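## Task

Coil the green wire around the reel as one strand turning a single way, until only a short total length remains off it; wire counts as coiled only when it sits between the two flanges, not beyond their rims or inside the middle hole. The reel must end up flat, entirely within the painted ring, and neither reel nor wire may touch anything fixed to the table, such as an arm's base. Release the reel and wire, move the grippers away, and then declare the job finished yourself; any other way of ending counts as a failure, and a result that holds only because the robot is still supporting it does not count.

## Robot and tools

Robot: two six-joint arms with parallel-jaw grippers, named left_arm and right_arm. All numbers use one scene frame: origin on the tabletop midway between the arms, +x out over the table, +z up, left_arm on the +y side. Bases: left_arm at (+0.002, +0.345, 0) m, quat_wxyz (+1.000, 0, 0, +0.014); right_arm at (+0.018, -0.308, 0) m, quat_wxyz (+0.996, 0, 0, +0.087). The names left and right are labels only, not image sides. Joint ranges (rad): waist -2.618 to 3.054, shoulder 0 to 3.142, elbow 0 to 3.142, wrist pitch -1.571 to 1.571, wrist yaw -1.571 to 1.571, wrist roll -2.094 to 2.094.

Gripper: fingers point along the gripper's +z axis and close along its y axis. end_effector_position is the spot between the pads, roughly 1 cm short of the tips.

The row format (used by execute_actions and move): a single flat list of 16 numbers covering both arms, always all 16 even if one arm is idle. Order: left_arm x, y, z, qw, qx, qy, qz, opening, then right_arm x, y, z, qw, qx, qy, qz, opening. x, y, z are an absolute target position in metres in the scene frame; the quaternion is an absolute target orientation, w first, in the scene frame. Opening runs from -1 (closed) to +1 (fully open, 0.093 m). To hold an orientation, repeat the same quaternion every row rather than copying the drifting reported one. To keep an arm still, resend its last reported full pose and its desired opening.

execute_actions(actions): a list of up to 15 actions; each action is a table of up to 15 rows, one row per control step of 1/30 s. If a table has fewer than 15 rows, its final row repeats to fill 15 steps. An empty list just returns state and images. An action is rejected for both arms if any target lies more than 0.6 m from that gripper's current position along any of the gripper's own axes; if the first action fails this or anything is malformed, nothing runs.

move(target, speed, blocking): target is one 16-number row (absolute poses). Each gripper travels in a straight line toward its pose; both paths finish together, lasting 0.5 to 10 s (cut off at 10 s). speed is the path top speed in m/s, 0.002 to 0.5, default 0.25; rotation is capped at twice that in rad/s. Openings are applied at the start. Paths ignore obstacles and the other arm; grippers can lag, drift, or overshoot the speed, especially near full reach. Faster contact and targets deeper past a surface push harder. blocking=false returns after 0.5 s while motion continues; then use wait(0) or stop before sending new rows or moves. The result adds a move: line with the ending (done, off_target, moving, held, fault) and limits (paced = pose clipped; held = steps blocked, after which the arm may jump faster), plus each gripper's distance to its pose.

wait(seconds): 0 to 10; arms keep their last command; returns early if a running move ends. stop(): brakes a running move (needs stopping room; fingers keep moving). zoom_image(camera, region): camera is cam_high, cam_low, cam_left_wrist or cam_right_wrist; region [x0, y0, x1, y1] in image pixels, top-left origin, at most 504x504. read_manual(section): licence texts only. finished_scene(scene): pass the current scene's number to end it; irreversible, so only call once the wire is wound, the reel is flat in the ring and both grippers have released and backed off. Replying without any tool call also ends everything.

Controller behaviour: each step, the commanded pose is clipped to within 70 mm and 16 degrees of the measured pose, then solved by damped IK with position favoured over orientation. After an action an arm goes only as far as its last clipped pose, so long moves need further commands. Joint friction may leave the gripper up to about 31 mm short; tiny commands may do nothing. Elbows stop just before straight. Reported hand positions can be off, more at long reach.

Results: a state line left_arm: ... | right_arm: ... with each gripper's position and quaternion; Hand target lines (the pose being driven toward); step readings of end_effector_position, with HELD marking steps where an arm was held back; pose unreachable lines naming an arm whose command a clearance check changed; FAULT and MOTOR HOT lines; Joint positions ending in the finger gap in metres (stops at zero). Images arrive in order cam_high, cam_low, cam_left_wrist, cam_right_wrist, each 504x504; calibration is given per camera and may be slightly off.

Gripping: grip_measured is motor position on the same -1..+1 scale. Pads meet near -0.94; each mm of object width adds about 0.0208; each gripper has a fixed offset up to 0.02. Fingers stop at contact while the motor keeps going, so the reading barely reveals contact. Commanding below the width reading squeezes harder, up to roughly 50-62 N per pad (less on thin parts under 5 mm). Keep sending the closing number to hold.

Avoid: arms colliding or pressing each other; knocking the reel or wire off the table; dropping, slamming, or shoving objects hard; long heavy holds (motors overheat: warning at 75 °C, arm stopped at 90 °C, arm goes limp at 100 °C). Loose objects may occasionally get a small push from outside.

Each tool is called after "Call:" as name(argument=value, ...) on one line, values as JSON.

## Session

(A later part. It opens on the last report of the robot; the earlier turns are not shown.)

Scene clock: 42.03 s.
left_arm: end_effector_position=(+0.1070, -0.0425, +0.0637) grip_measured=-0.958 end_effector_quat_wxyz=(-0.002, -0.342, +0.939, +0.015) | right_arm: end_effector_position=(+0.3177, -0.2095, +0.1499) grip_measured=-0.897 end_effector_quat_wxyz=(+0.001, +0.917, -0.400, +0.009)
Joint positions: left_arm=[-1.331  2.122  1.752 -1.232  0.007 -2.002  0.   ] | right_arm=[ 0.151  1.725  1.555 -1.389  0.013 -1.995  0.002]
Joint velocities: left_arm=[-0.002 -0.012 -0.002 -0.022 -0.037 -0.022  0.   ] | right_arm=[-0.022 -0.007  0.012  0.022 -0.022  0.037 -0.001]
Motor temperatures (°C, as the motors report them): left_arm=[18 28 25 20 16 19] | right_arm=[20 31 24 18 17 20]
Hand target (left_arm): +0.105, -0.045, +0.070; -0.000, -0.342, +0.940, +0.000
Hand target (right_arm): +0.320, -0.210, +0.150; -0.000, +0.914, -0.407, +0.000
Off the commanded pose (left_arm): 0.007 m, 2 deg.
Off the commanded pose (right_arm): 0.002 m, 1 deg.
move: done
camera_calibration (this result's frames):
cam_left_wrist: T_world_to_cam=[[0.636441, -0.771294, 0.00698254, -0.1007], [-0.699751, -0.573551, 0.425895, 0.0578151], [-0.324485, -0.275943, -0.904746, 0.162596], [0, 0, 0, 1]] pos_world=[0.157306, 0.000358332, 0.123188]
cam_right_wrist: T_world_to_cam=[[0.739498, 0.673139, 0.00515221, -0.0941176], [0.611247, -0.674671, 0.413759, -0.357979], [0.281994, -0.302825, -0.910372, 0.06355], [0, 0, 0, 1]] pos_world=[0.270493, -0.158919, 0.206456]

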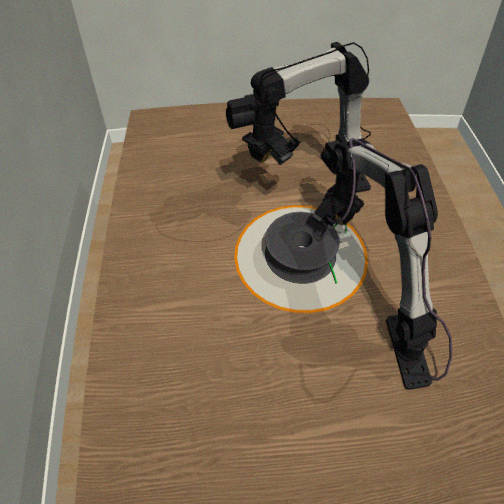

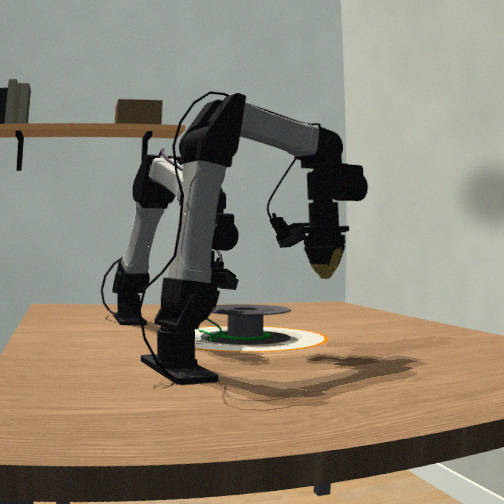

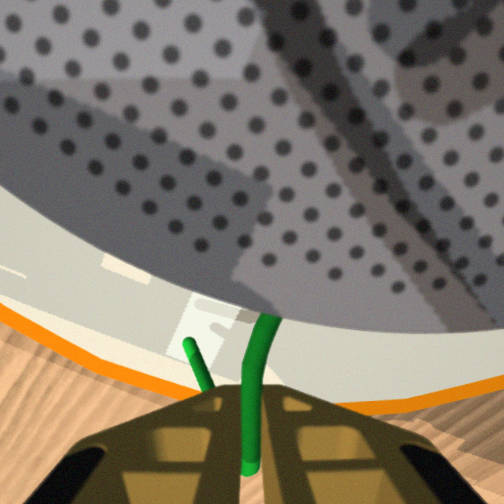

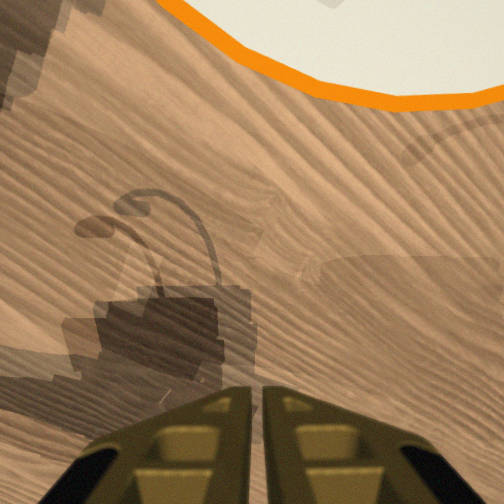

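Call:
zoom_image(camera="cam_low", region=[150, 250, 320, 370])

Call:
zoom_image(camera="cam_high", region=[270, 150, 400, 280])

Region (150, 250, 320, 370) of cam_low's 504x504 image, scaled by 2.965, with more detail than that image has; it fills the top 356 rows of this view, and the rest is white.

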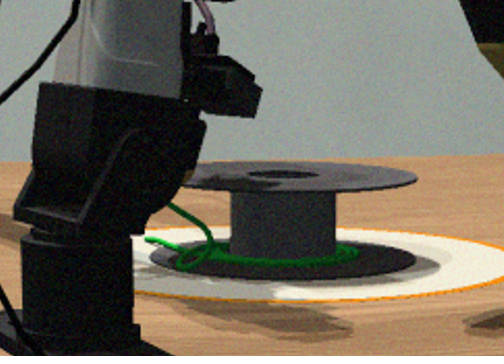

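Region (270, 150, 400, 280) of cam_high's 504x504 image, scaled by 3.877, with more detail than that image has.

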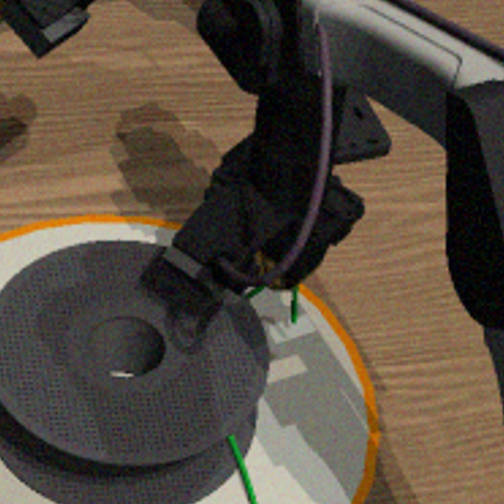

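Call:
move(target=[0.100,-0.050,0.035,0,-0.342,0.9397,0,-0.97,0.32,-0.21,0.15,0,-0.9135,0.4067,0,-0.9], speed=0.1)

Scene clock: 44.90 s.
left_arm: end_effector_position=(+0.1016, -0.0498, +0.0439) grip_measured=-0.958 end_effector_quat_wxyz=(-0.004, -0.342, +0.940, -0.003) | right_arm: end_effector_position=(+0.3177, -0.2095, +0.1499) grip_measured=-0.897 end_effector_quat_wxyz=(+0.001, +0.917, -0.400, +0.009)
Joint positions: left_arm=[-1.348  2.122  1.673 -1.115  0.007 -2.02   0.   ] | right_arm=[ 0.151  1.725  1.555 -1.389  0.013 -1.995  0.002]
Joint velocities: left_arm=[-0.007  0.002 -0.012  0.007 -0.007 -0.037  0.   ] | right_arm=[-0.027 -0.002  0.007 -0.066 -0.066 -0.022  0.   ]
Motor temperatures (°C, as the motors report them): left_arm=[18 29 25 20 16 19] | right_arm=[20 31 24 18 17 20]
Hand target (left_arm): +0.100, -0.050, +0.035; +0.000, -0.342, +0.940, +0.000
Hand target (right_arm): +0.320, -0.210, +0.150; -0.000, +0.914, -0.407, +0.000
Off the commanded pose (left_arm): 0.009 m, 1 deg.
Off the commanded pose (right_arm): 0.002 m, 1 deg.
move: done
camera_calibration (this result's frames):
cam_left_wrist: T_world_to_cam=[[0.636209, -0.770432, 0.0408947, -0.104195], [-0.703955, -0.55799, 0.439425, 0.0588548], [-0.315728, -0.308355, -0.897348, 0.138144], [0, 0, 0, 1]] pos_world=[0.151337, -0.00483713, 0.102362]
cam_right_wrist: T_world_to_cam=[[0.739498, 0.673139, 0.00515221, -0.0941176], [0.611247, -0.674671, 0.413759, -0.357979], [0.281994, -0.302825, -0.910372, 0.06355], [0, 0, 0, 1]] pos_world=[0.270493, -0.158919, 0.206456]

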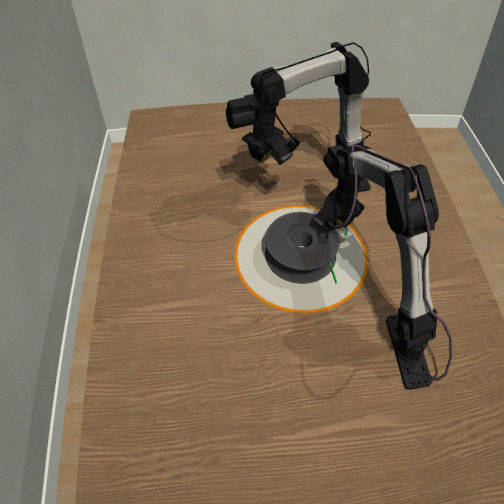

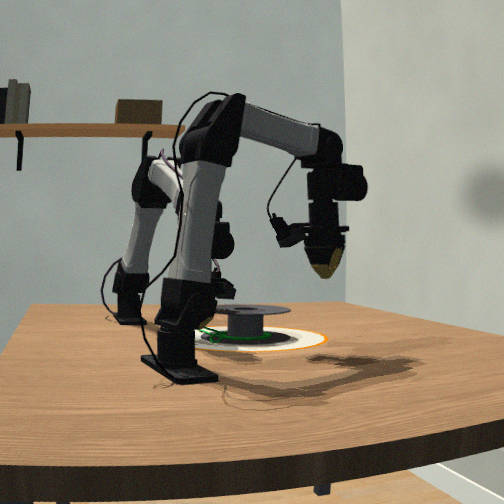

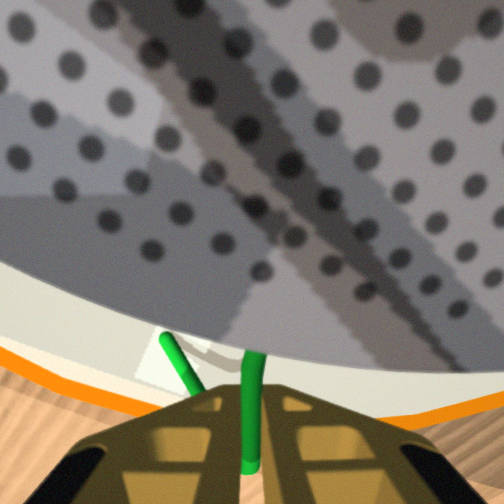

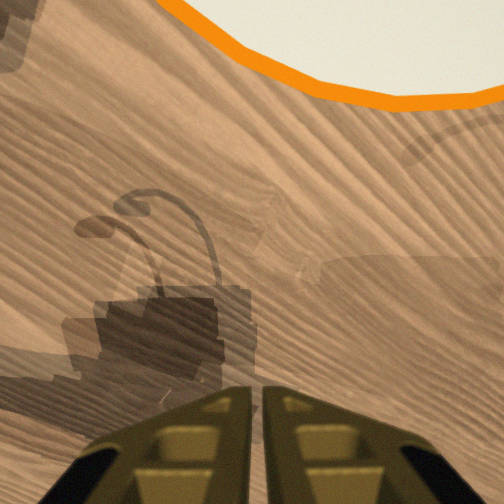

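Call:
execute_actions(actions=[[[0.100,-0.050,0.035,0,-0.342,0.9397,0,-0.3,0.32,-0.21,0.15,0,-0.9135,0.4067,0,-0.9]],[[0.100,-0.050,0.06,0,-0.342,0.9397,0,-0.3,0.32,-0.21,0.15,0,-0.9135,0.4067,0,-0.9]],[[0.098,-0.052,0.11,0,-0.342,0.9397,0,-0.3,0.32,-0.21,0.15,0,-0.9135,0.4067,0,-0.9]]])

Scene clock: 47.37 s.
left_arm: end_effector_position=(+0.1010, -0.0551, +0.1062) grip_measured=-0.302 end_effector_quat_wxyz=(-0.004, -0.343, +0.939, -0.006) | right_arm: end_effector_position=(+0.3177, -0.2095, +0.1499) grip_measured=-0.897 end_effector_quat_wxyz=(+0.001, +0.917, -0.400, +0.009)
Joint positions: left_arm=[-1.353  2.113  1.909 -1.352  0.007 -2.026  0.031] | right_arm=[ 0.151  1.725  1.555 -1.389  0.013 -1.995  0.002]
Joint velocities: left_arm=[ 0.002  0.007 -0.017 -0.095  0.066 -0.022 -0.   ] | right_arm=[ 0.002 -0.002  0.002 -0.007 -0.022  0.095 -0.   ]
Motor temperatures (°C, as the motors report them): left_arm=[18 30 25 20 16 19] | right_arm=[20 31 24 18 17 20]
Hand target (left_arm): +0.098, -0.052, +0.110; -0.000, -0.342, +0.940, -0.000
Hand target (right_arm): +0.320, -0.210, +0.150; -0.000, +0.914, -0.407, +0.000
Off the commanded pose (left_arm): 0.006 m, 1 deg.
Off the commanded pose (right_arm): 0.002 m, 1 deg.
Step readings (end_effector_position; steps 1 to 15: 1st action; 16 to 30: 2nd action; 31 to 45: 3rd action):
0: left_arm (+0.1016, -0.0500, +0.0439) | right_arm (+0.3177, -0.2095, +0.1499)
1: left_arm (+0.1016, -0.0500, +0.0439) | right_arm (+0.3177, -0.2095, +0.1499)
2: left_arm (+0.1016, -0.0500, +0.0439) | right_arm (+0.3177, -0.2095, +0.1499)
4: left_arm (+0.1017, -0.0501, +0.0439) | right_arm (+0.3177, -0.2095, +0.1499)
8: left_arm (+0.1017, -0.0501, +0.0439) | right_arm (+0.3177, -0.2095, +0.1499)
15: left_arm (+0.1017, -0.0501, +0.0439) | right_arm (+0.3177, -0.2095, +0.1499)
16: left_arm (+0.1016, -0.0499, +0.0453) | right_arm (+0.3177, -0.2095, +0.1499)
17: left_arm (+0.1015, -0.0496, +0.0470) | right_arm (+0.3177, -0.2095, +0.1499)
19: left_arm (+0.1019, -0.0511, +0.0511) | right_arm (+0.3177, -0.2095, +0.1499)
23: left_arm (+0.1019, -0.0511, +0.0531) | right_arm (+0.3177, -0.2095, +0.1499)
30: left_arm (+0.1013, -0.0487, +0.0531) | right_arm (+0.3177, -0.2095, +0.1499)
31: left_arm (+0.1012, -0.0483, +0.0581) | right_arm (+0.3177, -0.2095, +0.1499)
32: left_arm (+0.1013, -0.0494, +0.0653) | right_arm (+0.3177, -0.2095, +0.1499)
34: left_arm (+0.1029, -0.0580, +0.0848) | right_arm (+0.3177, -0.2095, +0.1499)
38: left_arm (+0.1035, -0.0649, +0.1059) | right_arm (+0.3177, -0.2095, +0.1499)
45: end_effector_position above
camera_calibration (this result's frames):
cam_left_wrist: T_world_to_cam=[[0.637611, -0.768943, 0.0466739, -0.111092], [-0.703558, -0.556574, 0.44185, 0.0279068], [-0.31378, -0.314566, -0.895874, 0.191516], [0, 0, 0, 1]] pos_world=[0.150562, -0.00964729, 0.164428]
cam_right_wrist: T_world_to_cam=[[0.739498, 0.673139, 0.00515221, -0.0941176], [0.611247, -0.674671, 0.413759, -0.357979], [0.281994, -0.302825, -0.910372, 0.06355], [0, 0, 0, 1]] pos_world=[0.270493, -0.158919, 0.206456]

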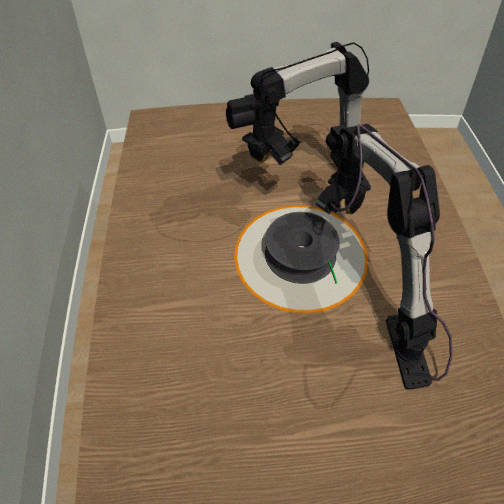

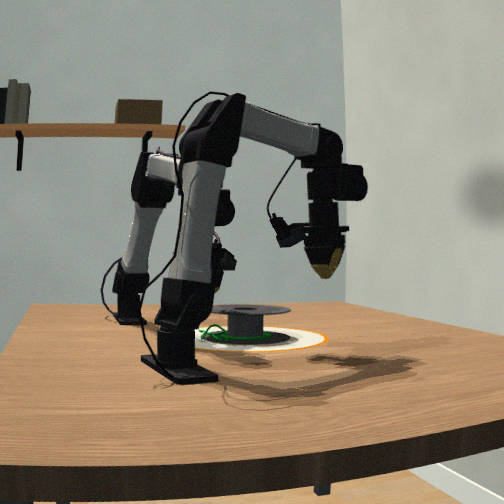

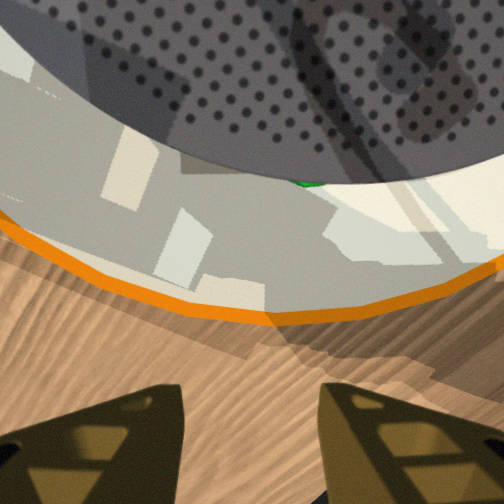

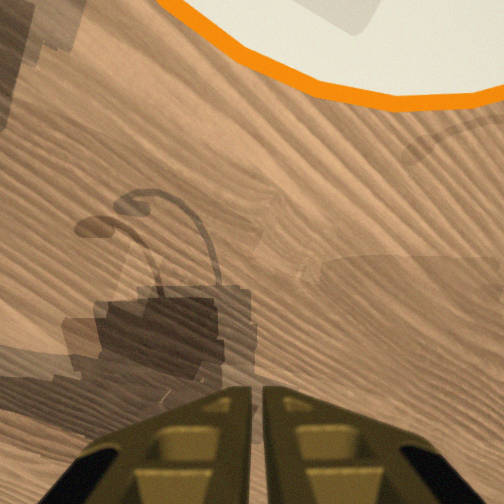

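Call:
zoom_image(camera="cam_low", region=[170, 280, 320, 370])

Call:
zoom_image(camera="cam_high", region=[220, 170, 400, 330])

Region (170, 280, 320, 370) of cam_low's 504x504 image, scaled by 3.360, with more detail than that image has; it fills the top 302 rows of this view, and the rest is white.

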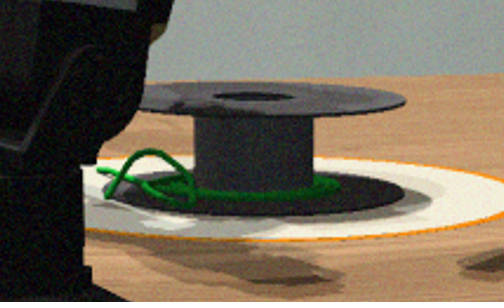

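Region (220, 170, 400, 330) of cam_high's 504x504 image, scaled by 2.800, with more detail than that image has.

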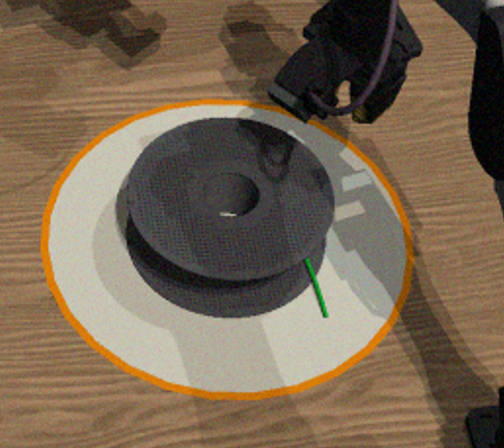

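Call:
move(target=[0.07,-0.06,0.10,0,0.4617,0.887,0,-0.3,0.32,-0.21,0.15,0,-0.9135,0.4067,0,-0.9], speed=0.5)

Call:
move(target=[0.085,-0.045,0.06,-0.067,0.933,0.250,0.250,-0.3,0.32,-0.21,0.15,0,-0.9135,0.4067,0,-0.9], speed=0.5)

Scene clock: 52.13 s.
left_arm: end_effector_position=(+0.0715, -0.0587, +0.1062) grip_measured=-0.302 end_effector_quat_wxyz=(-0.002, +0.455, +0.890, -0.004) | right_arm: end_effector_position=(+0.3177, -0.2095, +0.1499) grip_measured=-0.897 end_effector_quat_wxyz=(+0.001, +0.917, -0.400, +0.009)
Joint positions: left_arm=[-1.425  2.113  1.909 -1.363  0.007 -0.453  0.031] | right_arm=[ 0.151  1.725  1.555 -1.389  0.013 -1.995  0.002]
Joint velocities: left_arm=[-0.017  0.002 -0.027 -0.037 -0.037  0.037 -0.001] | right_arm=[-0.012 -0.017 -0.002 -0.007  0.066 -0.007  0.001]
Motor temperatures (°C, as the motors report them): left_arm=[18 30 25 19 16 19] | right_arm=[20 31 24 18 17 20]
Hand target (left_arm): +0.070, -0.059, +0.100; -0.000, +0.462, +0.887, +0.000
Hand target (right_arm): +0.320, -0.210, +0.150; -0.000, +0.914, -0.407, +0.000
Off the commanded pose (left_arm): 0.006 m, 1 deg.
Off the commanded pose (right_arm): 0.002 m, 1 deg.
move: done
camera_calibration (this result's frames):
cam_left_wrist: T_world_to_cam=[[-0.81504, -0.577615, 0.0455025, 0.0201471], [-0.50572, 0.747518, 0.430656, 0.0687179], [-0.282768, 0.32799, -0.901368, 0.217174], [0, 0, 0, 1]] pos_world=[0.112582, -0.110962, 0.165244]
cam_right_wrist: T_world_to_cam=[[0.739498, 0.673139, 0.00515221, -0.0941176], [0.611247, -0.674671, 0.413759, -0.357979], [0.281994, -0.302825, -0.910372, 0.06355], [0, 0, 0, 1]] pos_world=[0.270493, -0.158919, 0.206456]

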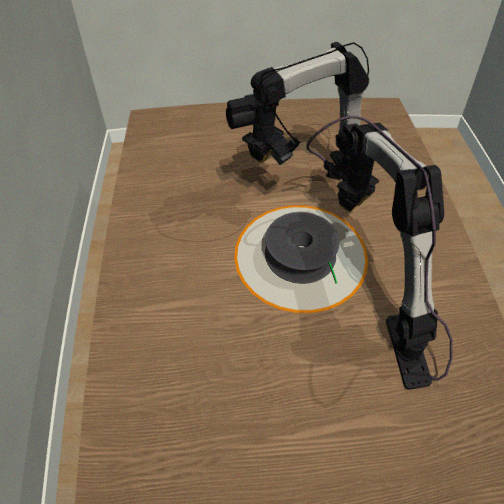

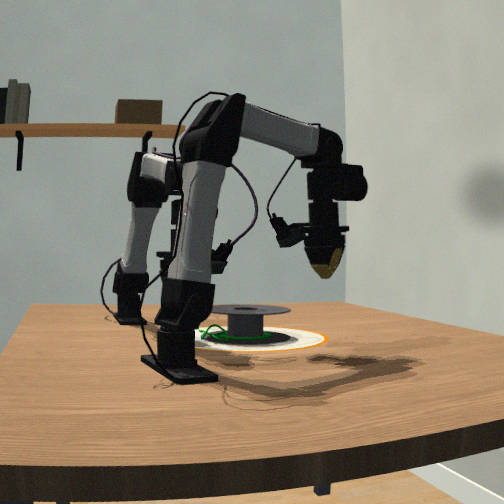

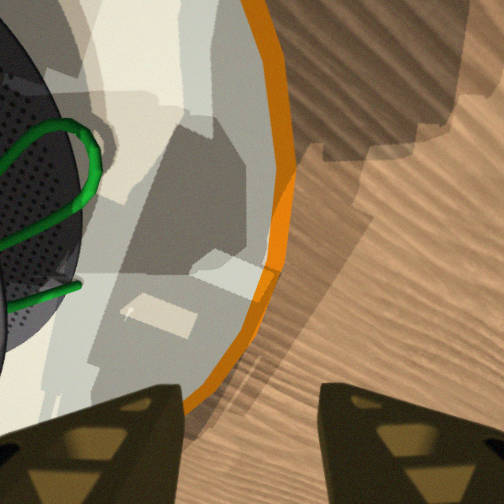

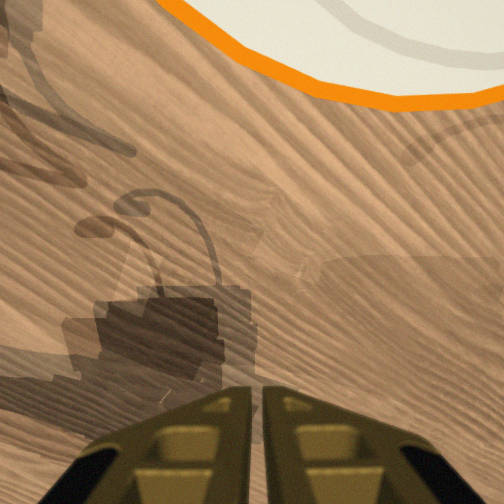

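Scene clock: 54.60 s.
left_arm: end_effector_position=(+0.0860, -0.0432, +0.0582) grip_measured=-0.302 end_effector_quat_wxyz=(-0.077, +0.931, +0.257, +0.246) | right_arm: end_effector_position=(+0.3177, -0.2095, +0.1499) grip_measured=-0.897 end_effector_quat_wxyz=(+0.001, +0.917, -0.400, +0.009)
Joint positions: left_arm=[-1.568  2.342  1.992 -1.51  -0.441  0.997  0.031] | right_arm=[ 0.151  1.725  1.555 -1.389  0.013 -1.995  0.002]
Joint velocities: left_arm=[-0.017 -0.007 -0.007 -0.022 -0.022  0.007 -0.   ] | right_arm=[-0.012  0.017  0.002  0.022 -0.022  0.066 -0.   ]
Motor temperatures (°C, as the motors report them): left_arm=[18 31 25 19 16 19] | right_arm=[20 31 25 18 17 20]
Hand target (left_arm): +0.086, -0.045, +0.060; -0.068, +0.932, +0.251, +0.251
Hand target (right_arm): +0.320, -0.210, +0.150; -0.000, +0.914, -0.407, +0.000
Off the commanded pose (left_arm): 0.003 m, 2 deg.
Off the commanded pose (right_arm): 0.002 m, 1 deg.
move: done
camera_calibration (this result's frames):
cam_left_wrist: T_world_to_cam=[[-0.525565, 0.849024, 0.0542241, 0.07934], [0.505342, 0.260273, 0.822731, -0.0456573], [0.684405, 0.4598, -0.565838, 0.0759433], [0, 0, 0, 1]] pos_world=[0.0127949, -0.0903969, 0.0762332]
cam_right_wrist: T_world_to_cam=[[0.739498, 0.673139, 0.00515221, -0.0941176], [0.611247, -0.674671, 0.413759, -0.357979], [0.281994, -0.302825, -0.910372, 0.06355], [0, 0, 0, 1]] pos_world=[0.270493, -0.158919, 0.206456]

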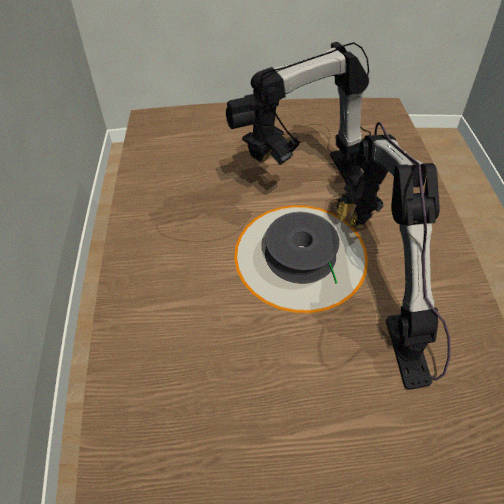

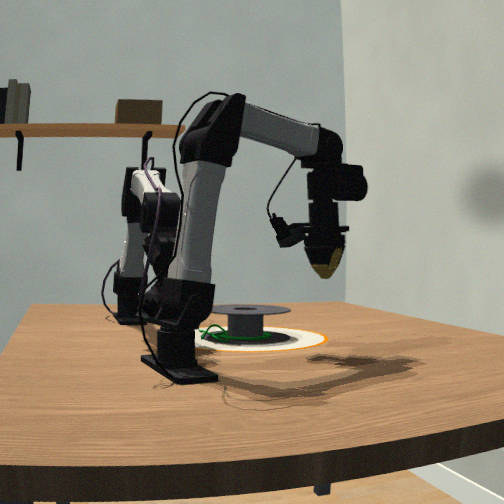

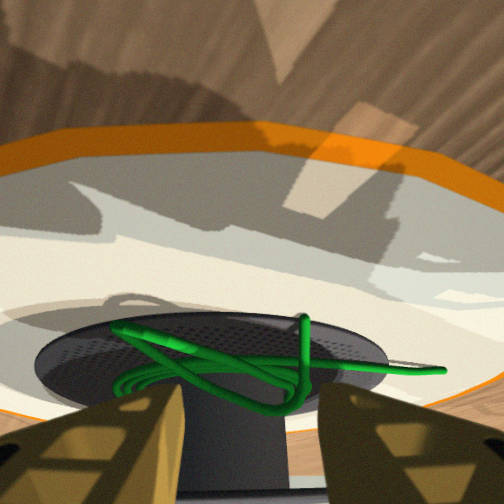

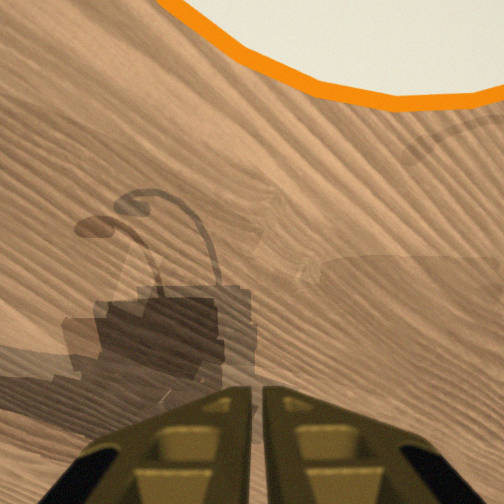

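Call:
zoom_image(camera="cam_left_wrist", region=[90, 280, 460, 460])

Region (90, 280, 460, 460) of cam_left_wrist's 504x504 image, scaled by 1.362, with more detail than that image has; it fills the top 245 rows of this view, and the rest is white.

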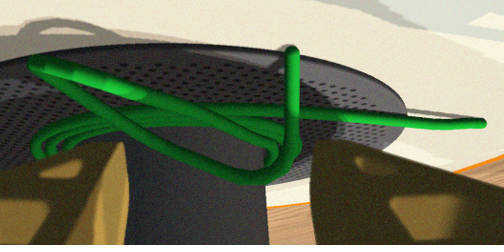

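Call:
move(target=[0.092,-0.019,0.014,-0.0885,0.9077,0.3303,0.2432,-0.3,0.32,-0.21,0.15,0,-0.9135,0.4067,0,-0.9], speed=0.2)

Scene clock: 58.73 s.
left_arm: end_effector_position=(+0.0922, -0.0185, +0.0154) grip_measured=-0.302 end_effector_quat_wxyz=(-0.095, +0.908, +0.322, +0.251) | right_arm: end_effector_position=(+0.3177, -0.2095, +0.1499) grip_measured=-0.897 end_effector_quat_wxyz=(+0.001, +0.917, -0.400, +0.009)
Joint positions: left_arm=[-1.542  2.342  1.806 -1.383 -0.425  0.869  0.031] | right_arm=[ 0.151  1.725  1.555 -1.389  0.013 -1.995  0.002]
Joint velocities: left_arm=[-0.017  0.017 -0.027 -0.066  0.081  0.066 -0.   ] | right_arm=[-0.022  0.007 -0.017  0.022  0.007  0.051 -0.   ]
Motor temperatures (°C, as the motors report them): left_arm=[18 32 25 19 16 19] | right_arm=[20 31 25 18 17 20]
Hand target (left_arm): +0.092, -0.019, +0.014; -0.089, +0.908, +0.330, +0.243
Hand target (right_arm): +0.320, -0.210, +0.150; -0.000, +0.914, -0.407, +0.000
Off the commanded pose (left_arm): 0.002 m, 1 deg.
Off the commanded pose (right_arm): 0.002 m, 1 deg.
move: done
camera_calibration (this result's frames):
cam_left_wrist: T_world_to_cam=[[-0.640472, 0.766515, 0.0474295, 0.0730777], [0.446969, 0.321825, 0.834654, -0.0136924], [0.624511, 0.555772, -0.548728, 0.0431798], [0, 0, 0, 1]] pos_world=[0.0259581, -0.0756068, 0.0316563]
cam_right_wrist: T_world_to_cam=[[0.739498, 0.673139, 0.00515221, -0.0941176], [0.611247, -0.674671, 0.413759, -0.357979], [0.281994, -0.302825, -0.910372, 0.06355], [0, 0, 0, 1]] pos_world=[0.270493, -0.158919, 0.206456]

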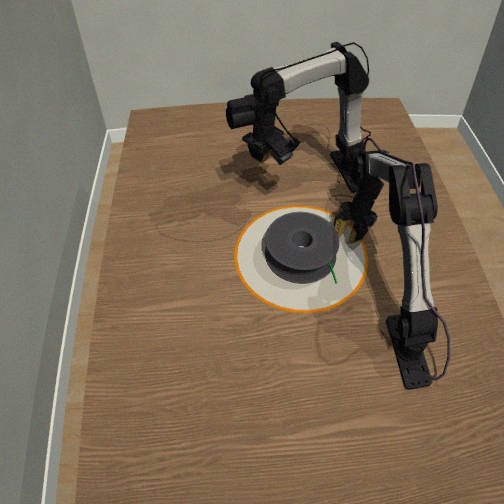

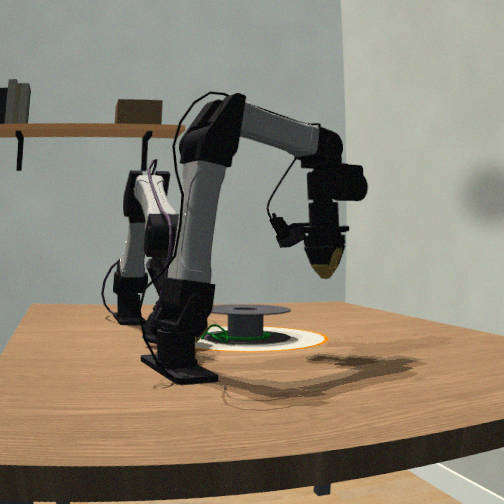

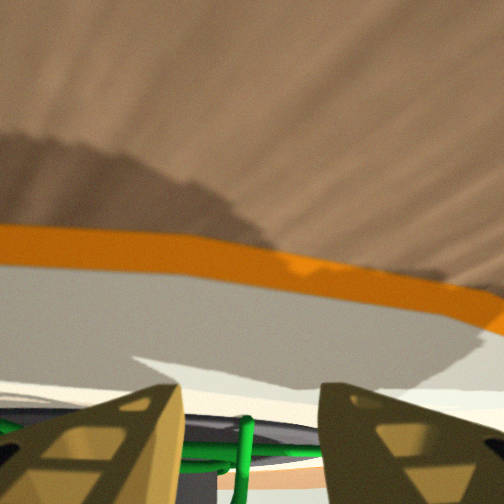

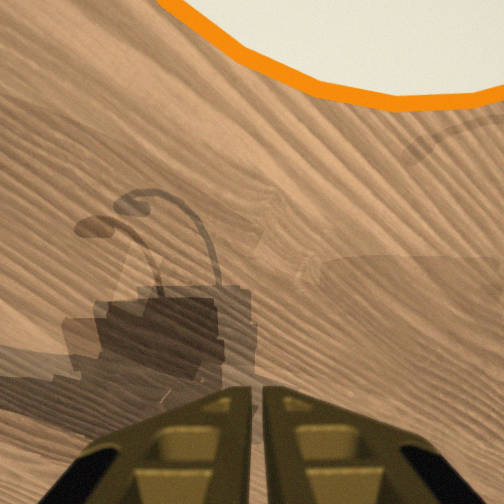

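Call:
move(target=[0.115,0.000,0.016,-0.0885,0.9077,0.3303,0.2432,-0.3,0.32,-0.21,0.15,0,-0.9135,0.4067,0,-0.9], speed=0.05)

Scene clock: 61.17 s.
left_arm: end_effector_position=(+0.1100, -0.0015, +0.0145) grip_measured=-0.302 end_effector_quat_wxyz=(-0.096, +0.908, +0.326, +0.243) | right_arm: end_effector_position=(+0.3177, -0.2095, +0.1499) grip_measured=-0.897 end_effector_quat_wxyz=(+0.001, +0.917, -0.400, +0.009)
Joint positions: left_arm=[-1.49   2.274  1.69  -1.312 -0.426  0.918  0.031] | right_arm=[ 0.151  1.725  1.555 -1.389  0.013 -1.995  0.002]
Joint velocities: left_arm=[-0.007  0.007  0.002  0.037 -0.037  0.007 -0.   ] | right_arm=[-0.002  0.002  0.012 -0.037 -0.007 -0.022  0.   ]
Motor temperatures (°C, as the motors report them): left_arm=[18 33 25 19 16 19] | right_arm=[20 31 25 18 17 20]
Hand target (left_arm): +0.115, -0.000, +0.016; -0.089, +0.908, +0.330, +0.243
Hand target (right_arm): +0.320, -0.210, +0.150; -0.000, +0.914, -0.407, +0.000
Off the commanded pose (left_arm): 0.005 m, 1 deg.
Off the commanded pose (right_arm): 0.002 m, 1 deg.
move: done
camera_calibration (this result's frames):
cam_left_wrist: T_world_to_cam=[[-0.64749, 0.760281, 0.0522537, 0.0722063], [0.455053, 0.33072, 0.826772, -0.0271318], [0.611297, 0.559104, -0.560105, 0.0237401], [0, 0, 0, 1]] pos_world=[0.044587, -0.0591973, 0.0319557]
cam_right_wrist: T_world_to_cam=[[0.739498, 0.673139, 0.00515221, -0.0941176], [0.611247, -0.674671, 0.413759, -0.357979], [0.281994, -0.302825, -0.910372, 0.06355], [0, 0, 0, 1]] pos_world=[0.270493, -0.158919, 0.206456]

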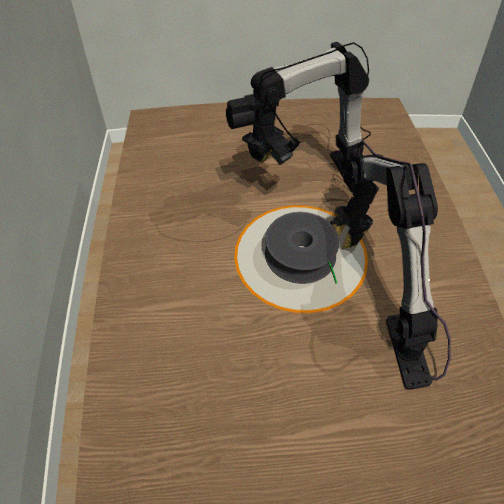

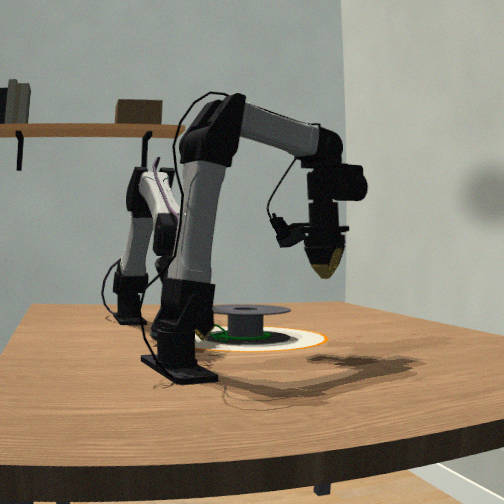

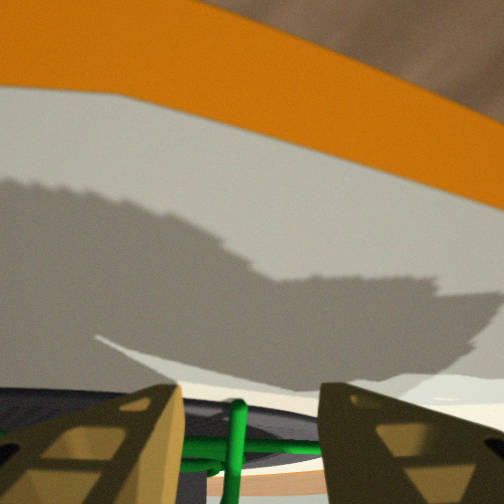

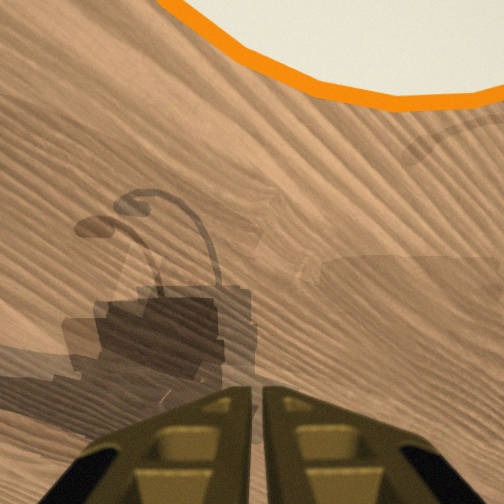

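Call:
move(target=[0.121,0.006,0.018,-0.0885,0.9077,0.3303,0.2432,-0.3,0.32,-0.21,0.15,0,-0.9135,0.4067,0,-0.9], speed=0.03)

Scene clock: 66.70 s.
left_arm: end_effector_position=(+0.1140, +0.0025, +0.0145) grip_measured=-0.302 end_effector_quat_wxyz=(-0.094, +0.910, +0.325, +0.240) | right_arm: end_effector_position=(+0.3177, -0.2095, +0.1499) grip_measured=-0.897 end_effector_quat_wxyz=(+0.001, +0.917, -0.400, +0.009)
Joint positions: left_arm=[-1.477  2.252  1.657 -1.287 -0.426  0.938  0.031] | right_arm=[ 0.151  1.725  1.555 -1.389  0.013 -1.995  0.002]
Joint velocities: left_arm=[-0.007 -0.002 -0.007 -0.007 -0.066  0.037  0.001] | right_arm=[-0.002  0.007 -0.012 -0.007  0.007 -0.022 -0.   ]
Motor temperatures (°C, as the motors report them): left_arm=[18 35 25 19 16 19] | right_arm=[20 31 25 18 17 20]
Hand target (left_arm): +0.121, +0.006, +0.018; -0.089, +0.908, +0.330, +0.243
Hand target (right_arm): +0.320, -0.210, +0.150; -0.000, +0.914, -0.407, +0.000
Off the commanded pose (left_arm): 0.009 m, 1 deg.
Off the commanded pose (right_arm): 0.002 m, 1 deg.
move: done
camera_calibration (this result's frames):
cam_left_wrist: T_world_to_cam=[[-0.643745, 0.763511, 0.0514163, 0.0713756], [0.460742, 0.33307, 0.822667, -0.0308995], [0.61099, 0.553278, -0.566194, 0.019209], [0, 0, 0, 1]] pos_world=[0.0484479, -0.0548322, 0.0326261]
cam_right_wrist: T_world_to_cam=[[0.739498, 0.673139, 0.00515221, -0.0941176], [0.611247, -0.674671, 0.413759, -0.357979], [0.281994, -0.302825, -0.910372, 0.06355], [0, 0, 0, 1]] pos_world=[0.270493, -0.158919, 0.206456]

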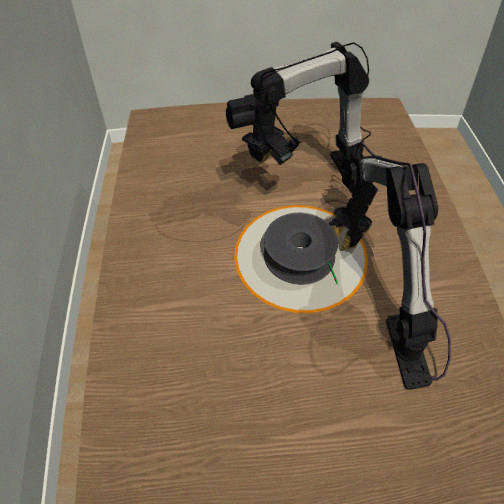

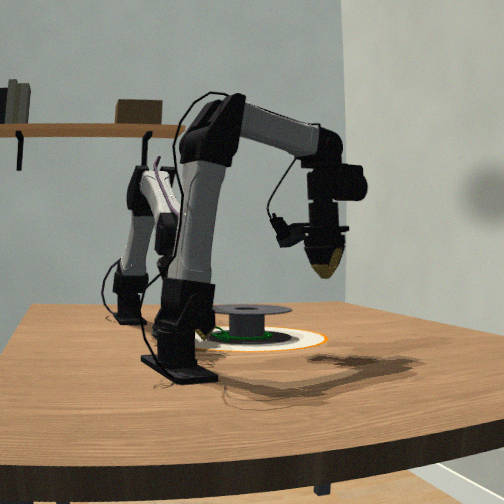

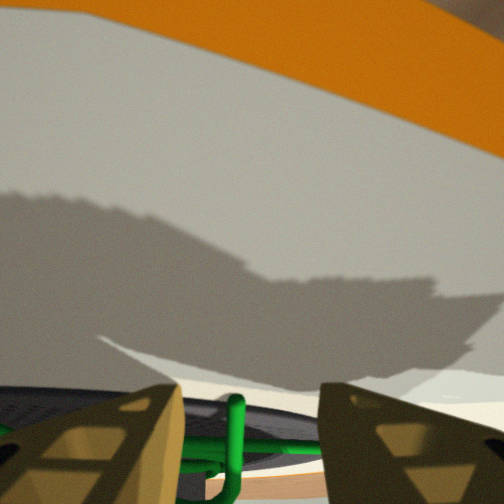

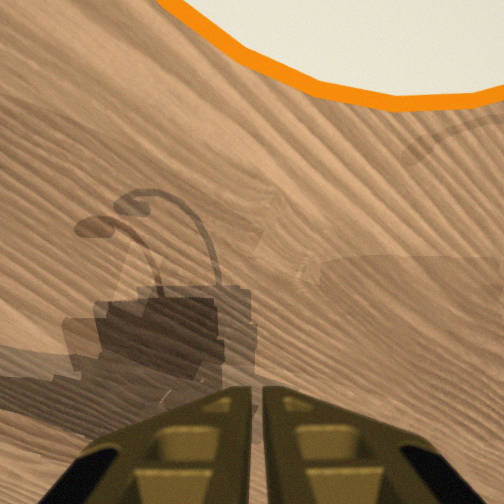

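Call:
execute_actions(actions=[[[0.114,0.0025,0.0145,-0.0885,0.9077,0.3303,0.2432,-0.97,0.32,-0.21,0.15,0,-0.9135,0.4067,0,-0.9]],[[0.114,0.0025,0.0145,-0.0885,0.9077,0.3303,0.2432,-0.97,0.32,-0.21,0.15,0,-0.9135,0.4067,0,-0.9]]])

Scene clock: 68.17 s.
left_arm: end_effector_position=(+0.1143, +0.0022, +0.0145) grip_measured=-0.966 end_effector_quat_wxyz=(-0.092, +0.908, +0.329, +0.241) | right_arm: end_effector_position=(+0.3177, -0.2095, +0.1499) grip_measured=-0.897 end_effector_quat_wxyz=(+0.001, +0.917, -0.400, +0.009)
Joint positions: left_arm=[-1.477  2.252  1.657 -1.286 -0.428  0.929  0.   ] | right_arm=[ 0.151  1.725  1.555 -1.389  0.013 -1.995  0.002]
Joint velocities: left_arm=[-0.002  0.007  0.007  0.007 -0.007 -0.007  0.   ] | right_arm=[-0.002  0.002 -0.017 -0.022 -0.022  0.007 -0.002]
Motor temperatures (°C, as the motors report them): left_arm=[18 35 25 19 16 19] | right_arm=[20 31 25 18 17 20]
Hand target (left_arm): +0.114, +0.003, +0.014; -0.089, +0.908, +0.330, +0.243
Hand target (right_arm): +0.320, -0.210, +0.150; -0.000, +0.914, -0.407, +0.000
Off the commanded pose (left_arm): 0.000 m, 0 deg.
Off the commanded pose (right_arm): 0.002 m, 1 deg.
Step readings (end_effector_position; steps 1 to 15: 1st action; 16 to 30: 2nd action):
0: left_arm (+0.1140, +0.0026, +0.0145) | right_arm (+0.3177, -0.2095, +0.1499)
1: left_arm (+0.1141, +0.0024, +0.0144) | right_arm (+0.3177, -0.2095, +0.1499)
2: left_arm (+0.1143, +0.0022, +0.0145) | right_arm (+0.3177, -0.2095, +0.1499)
4: left_arm (+0.1143, +0.0022, +0.0145) | right_arm (+0.3177, -0.2095, +0.1499)
8: left_arm (+0.1143, +0.0022, +0.0145) | right_arm (+0.3177, -0.2095, +0.1499)
15: left_arm (+0.1143, +0.0022, +0.0145) | right_arm (+0.3177, -0.2095, +0.1499)
16: left_arm (+0.1143, +0.0022, +0.0145) | right_arm (+0.3177, -0.2095, +0.1499)
17: left_arm (+0.1143, +0.0022, +0.0145) | right_arm (+0.3177, -0.2095, +0.1499)
19: left_arm (+0.1143, +0.0022, +0.0145) | right_arm (+0.3177, -0.2095, +0.1499)
23: left_arm (+0.1143, +0.0022, +0.0145) | right_arm (+0.3177, -0.2095, +0.1499)
30: end_effector_position above
camera_calibration (this result's frames):
cam_left_wrist: T_world_to_cam=[[-0.649651, 0.758894, 0.0451015, 0.07249], [0.454469, 0.340121, 0.823271, -0.0301992], [0.609435, 0.555336, -0.565854, 0.0192981], [0, 0, 0, 1]] pos_world=[0.0490568, -0.0554577, 0.0325127]
cam_right_wrist: T_world_to_cam=[[0.739498, 0.673139, 0.00515221, -0.0941176], [0.611247, -0.674671, 0.413759, -0.357979], [0.281994, -0.302825, -0.910372, 0.06355], [0, 0, 0, 1]] pos_world=[0.270493, -0.158919, 0.206456]

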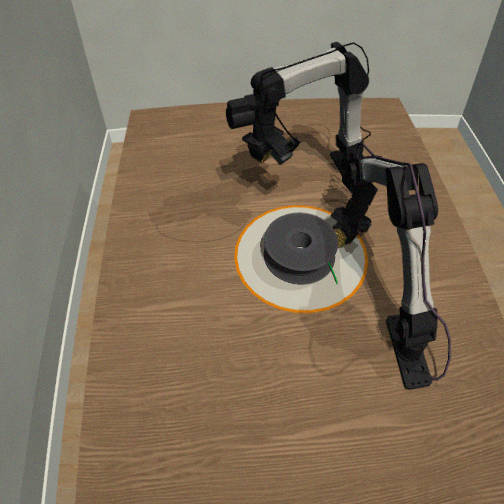

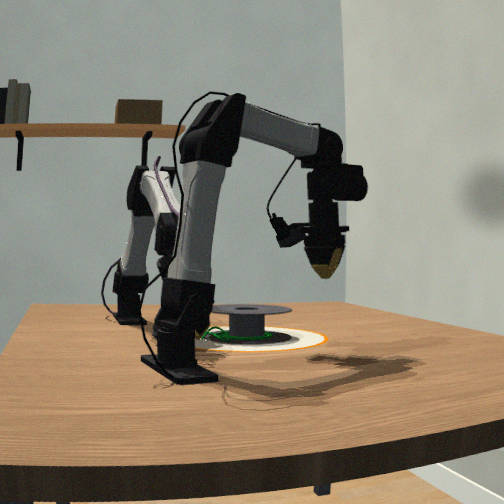

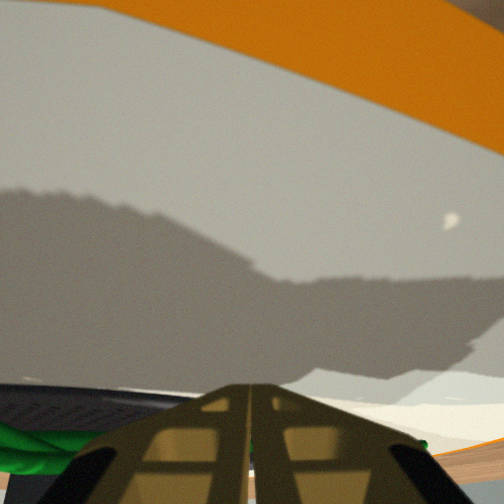

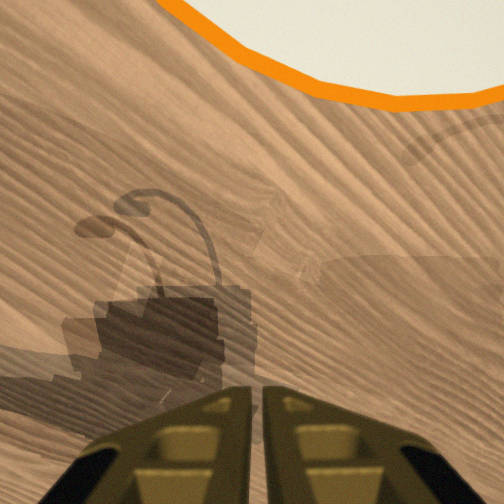

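Call:
execute_actions(actions=[[[0.095,-0.014,0.02,-0.0885,0.9077,0.3303,0.2432,-0.97,0.32,-0.21,0.15,0,-0.9135,0.4067,0,-0.9]],[[0.095,-0.04,0.05,-0.0885,0.9077,0.3303,0.2432,-0.97,0.32,-0.21,0.15,0,-0.9135,0.4067,0,-0.9]],[[0.115,-0.075,0.06,-0.0885,0.9077,0.3303,0.2432,-0.97,0.32,-0.21,0.15,0,-0.9135,0.4067,0,-0.9]],[[0.115,-0.075,0.06,-0.0885,0.9077,0.3303,0.2432,-0.97,0.32,-0.21,0.15,0,-0.9135,0.4067,0,-0.9]]])

Scene clock: 76.57 s.
left_arm: end_effector_position=(+0.1124, -0.0766, +0.0628) grip_measured=-0.966 end_effector_quat_wxyz=(-0.041, +0.916, +0.328, +0.228) | right_arm: end_effector_position=(+0.3177, -0.2095, +0.1499) grip_measured=-0.897 end_effector_quat_wxyz=(+0.001, +0.917, -0.400, +0.009)
Joint positions: left_arm=[-1.502  2.453  2.231 -1.553 -0.423  0.935  0.   ] | right_arm=[ 0.151  1.725  1.555 -1.389  0.013 -1.995  0.002]
Joint velocities: left_arm=[ 0.017  0.002 -0.012 -0.022  0.007  0.007  0.   ] | right_arm=[-0.012  0.002  0.007  0.007 -0.037  0.007 -0.001]
Motor temperatures (°C, as the motors report them): left_arm=[18 36 25 19 16 19] | right_arm=[20 31 26 18 17 20]
Hand target (left_arm): +0.115, -0.075, +0.060; -0.050, +0.915, +0.324, +0.235
Hand target (right_arm): +0.320, -0.210, +0.150; -0.000, +0.914, -0.407, +0.000
Off the commanded pose (left_arm): 0.004 m, 6 deg.
Off the commanded pose (right_arm): 0.002 m, 1 deg.
joint sent to its limit (left arm) — the command would take joint 4 (wrist pitch) past its lower limit, so that joint was sent only as far as its limit.
Step readings (end_effector_position; steps 1 to 15: 1st action; 16 to 30: 2nd action; 31 to 45: 3rd action; 46 to 60: 4th action):
0: left_arm (+0.1143, +0.0022, +0.0145) | right_arm (+0.3177, -0.2095, +0.1499)
1: left_arm (+0.1131, +0.0011, +0.0160) | right_arm (+0.3177, -0.2095, +0.1499)
2: left_arm (+0.1112, -0.0026, +0.0174) | right_arm (+0.3177, -0.2095, +0.1499)
4: left_arm (+0.1047, -0.0123, +0.0197) | right_arm (+0.3177, -0.2095, +0.1499)
8: left_arm (+0.0957, -0.0185, +0.0231) | right_arm (+0.3177, -0.2095, +0.1499)
15: left_arm (+0.0953, -0.0156, +0.0240) | right_arm (+0.3177, -0.2095, +0.1499)
16: left_arm (+0.0951, -0.0171, +0.0280) | right_arm (+0.3177, -0.2095, +0.1499)
17: left_arm (+0.0956, -0.0249, +0.0326) | right_arm (+0.3177, -0.2095, +0.1499)
19: left_arm (+0.0969, -0.0445, +0.0417) | right_arm (+0.3177, -0.2095, +0.1499)
23: left_arm (+0.0975, -0.0537, +0.0555) | right_arm (+0.3177, -0.2095, +0.1499)
30: left_arm (+0.0969, -0.0440, +0.0522) | right_arm (+0.3177, -0.2095, +0.1499)
31: left_arm (+0.0978, -0.0462, +0.0540) | right_arm (+0.3177, -0.2095, +0.1499)
32: left_arm (+0.0998, -0.0557, +0.0553) | right_arm (+0.3177, -0.2095, +0.1499)
34: left_arm (+0.1053, -0.0711, +0.0577) | right_arm (+0.3177, -0.2095, +0.1499)
38: left_arm (+0.1121, -0.0767, +0.0625) | right_arm (+0.3177, -0.2095, +0.1499)
45: left_arm (+0.1124, -0.0767, +0.0628) | right_arm (+0.3177, -0.2095, +0.1499)
46: left_arm (+0.1124, -0.0767, +0.0628) | right_arm (+0.3177, -0.2095, +0.1499)
47: left_arm (+0.1124, -0.0767, +0.0628) | right_arm (+0.3177, -0.2095, +0.1499)
49: left_arm (+0.1124, -0.0767, +0.0628) | right_arm (+0.3177, -0.2095, +0.1499)
53: left_arm (+0.1124, -0.0767, +0.0628) | right_arm (+0.3177, -0.2095, +0.1499)
60: end_effector_position above
camera_calibration (this result's frames):
cam_left_wrist: T_world_to_cam=[[-0.627976, 0.777328, -0.0375089, 0.133028], [0.460887, 0.410306, 0.786913, -0.0353503], [0.62708, 0.476875, -0.615923, 0.0867255], [0, 0, 0, 1]] pos_world=[0.0454473, -0.13026, 0.0862236]
cam_right_wrist: T_world_to_cam=[[0.739498, 0.673139, 0.00515221, -0.0941176], [0.611247, -0.674671, 0.413759, -0.357979], [0.281994, -0.302825, -0.910372, 0.06355], [0, 0, 0, 1]] pos_world=[0.270493, -0.158919, 0.206456]

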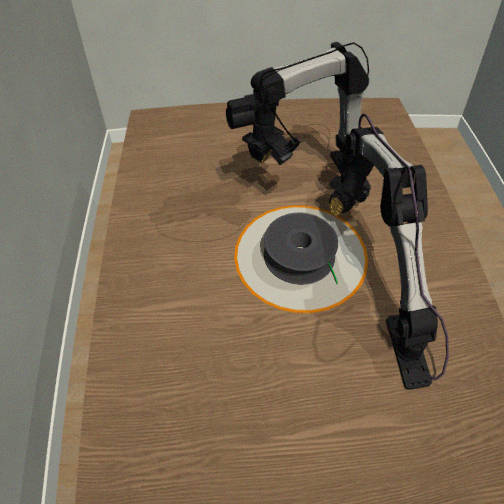

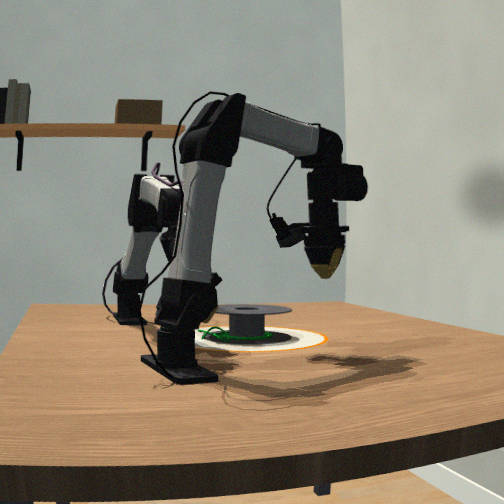

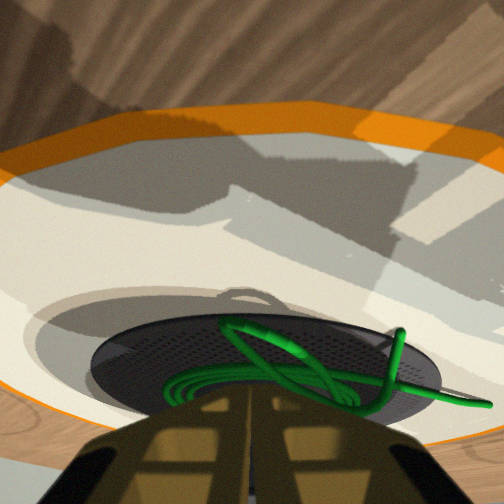

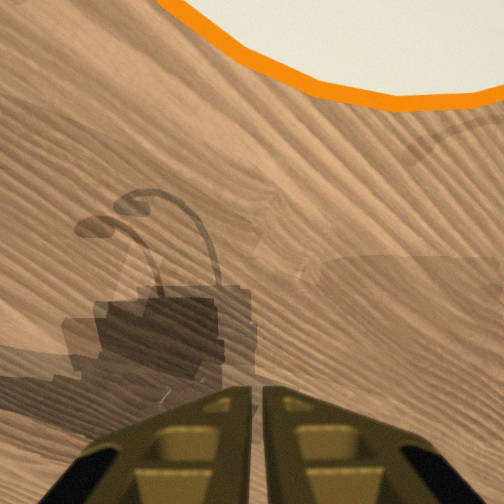

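Call:
zoom_image(camera="cam_left_wrist", region=[140, 280, 504, 440])

Region (140, 280, 504, 440) of cam_left_wrist's 504x504 image, scaled by 1.385, with more detail than that image has; it fills the top 222 rows of this view, and the rest is white.

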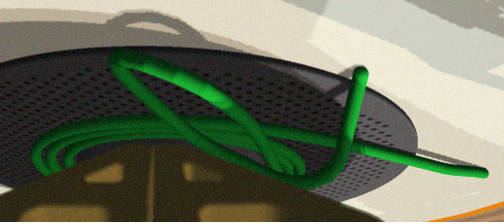

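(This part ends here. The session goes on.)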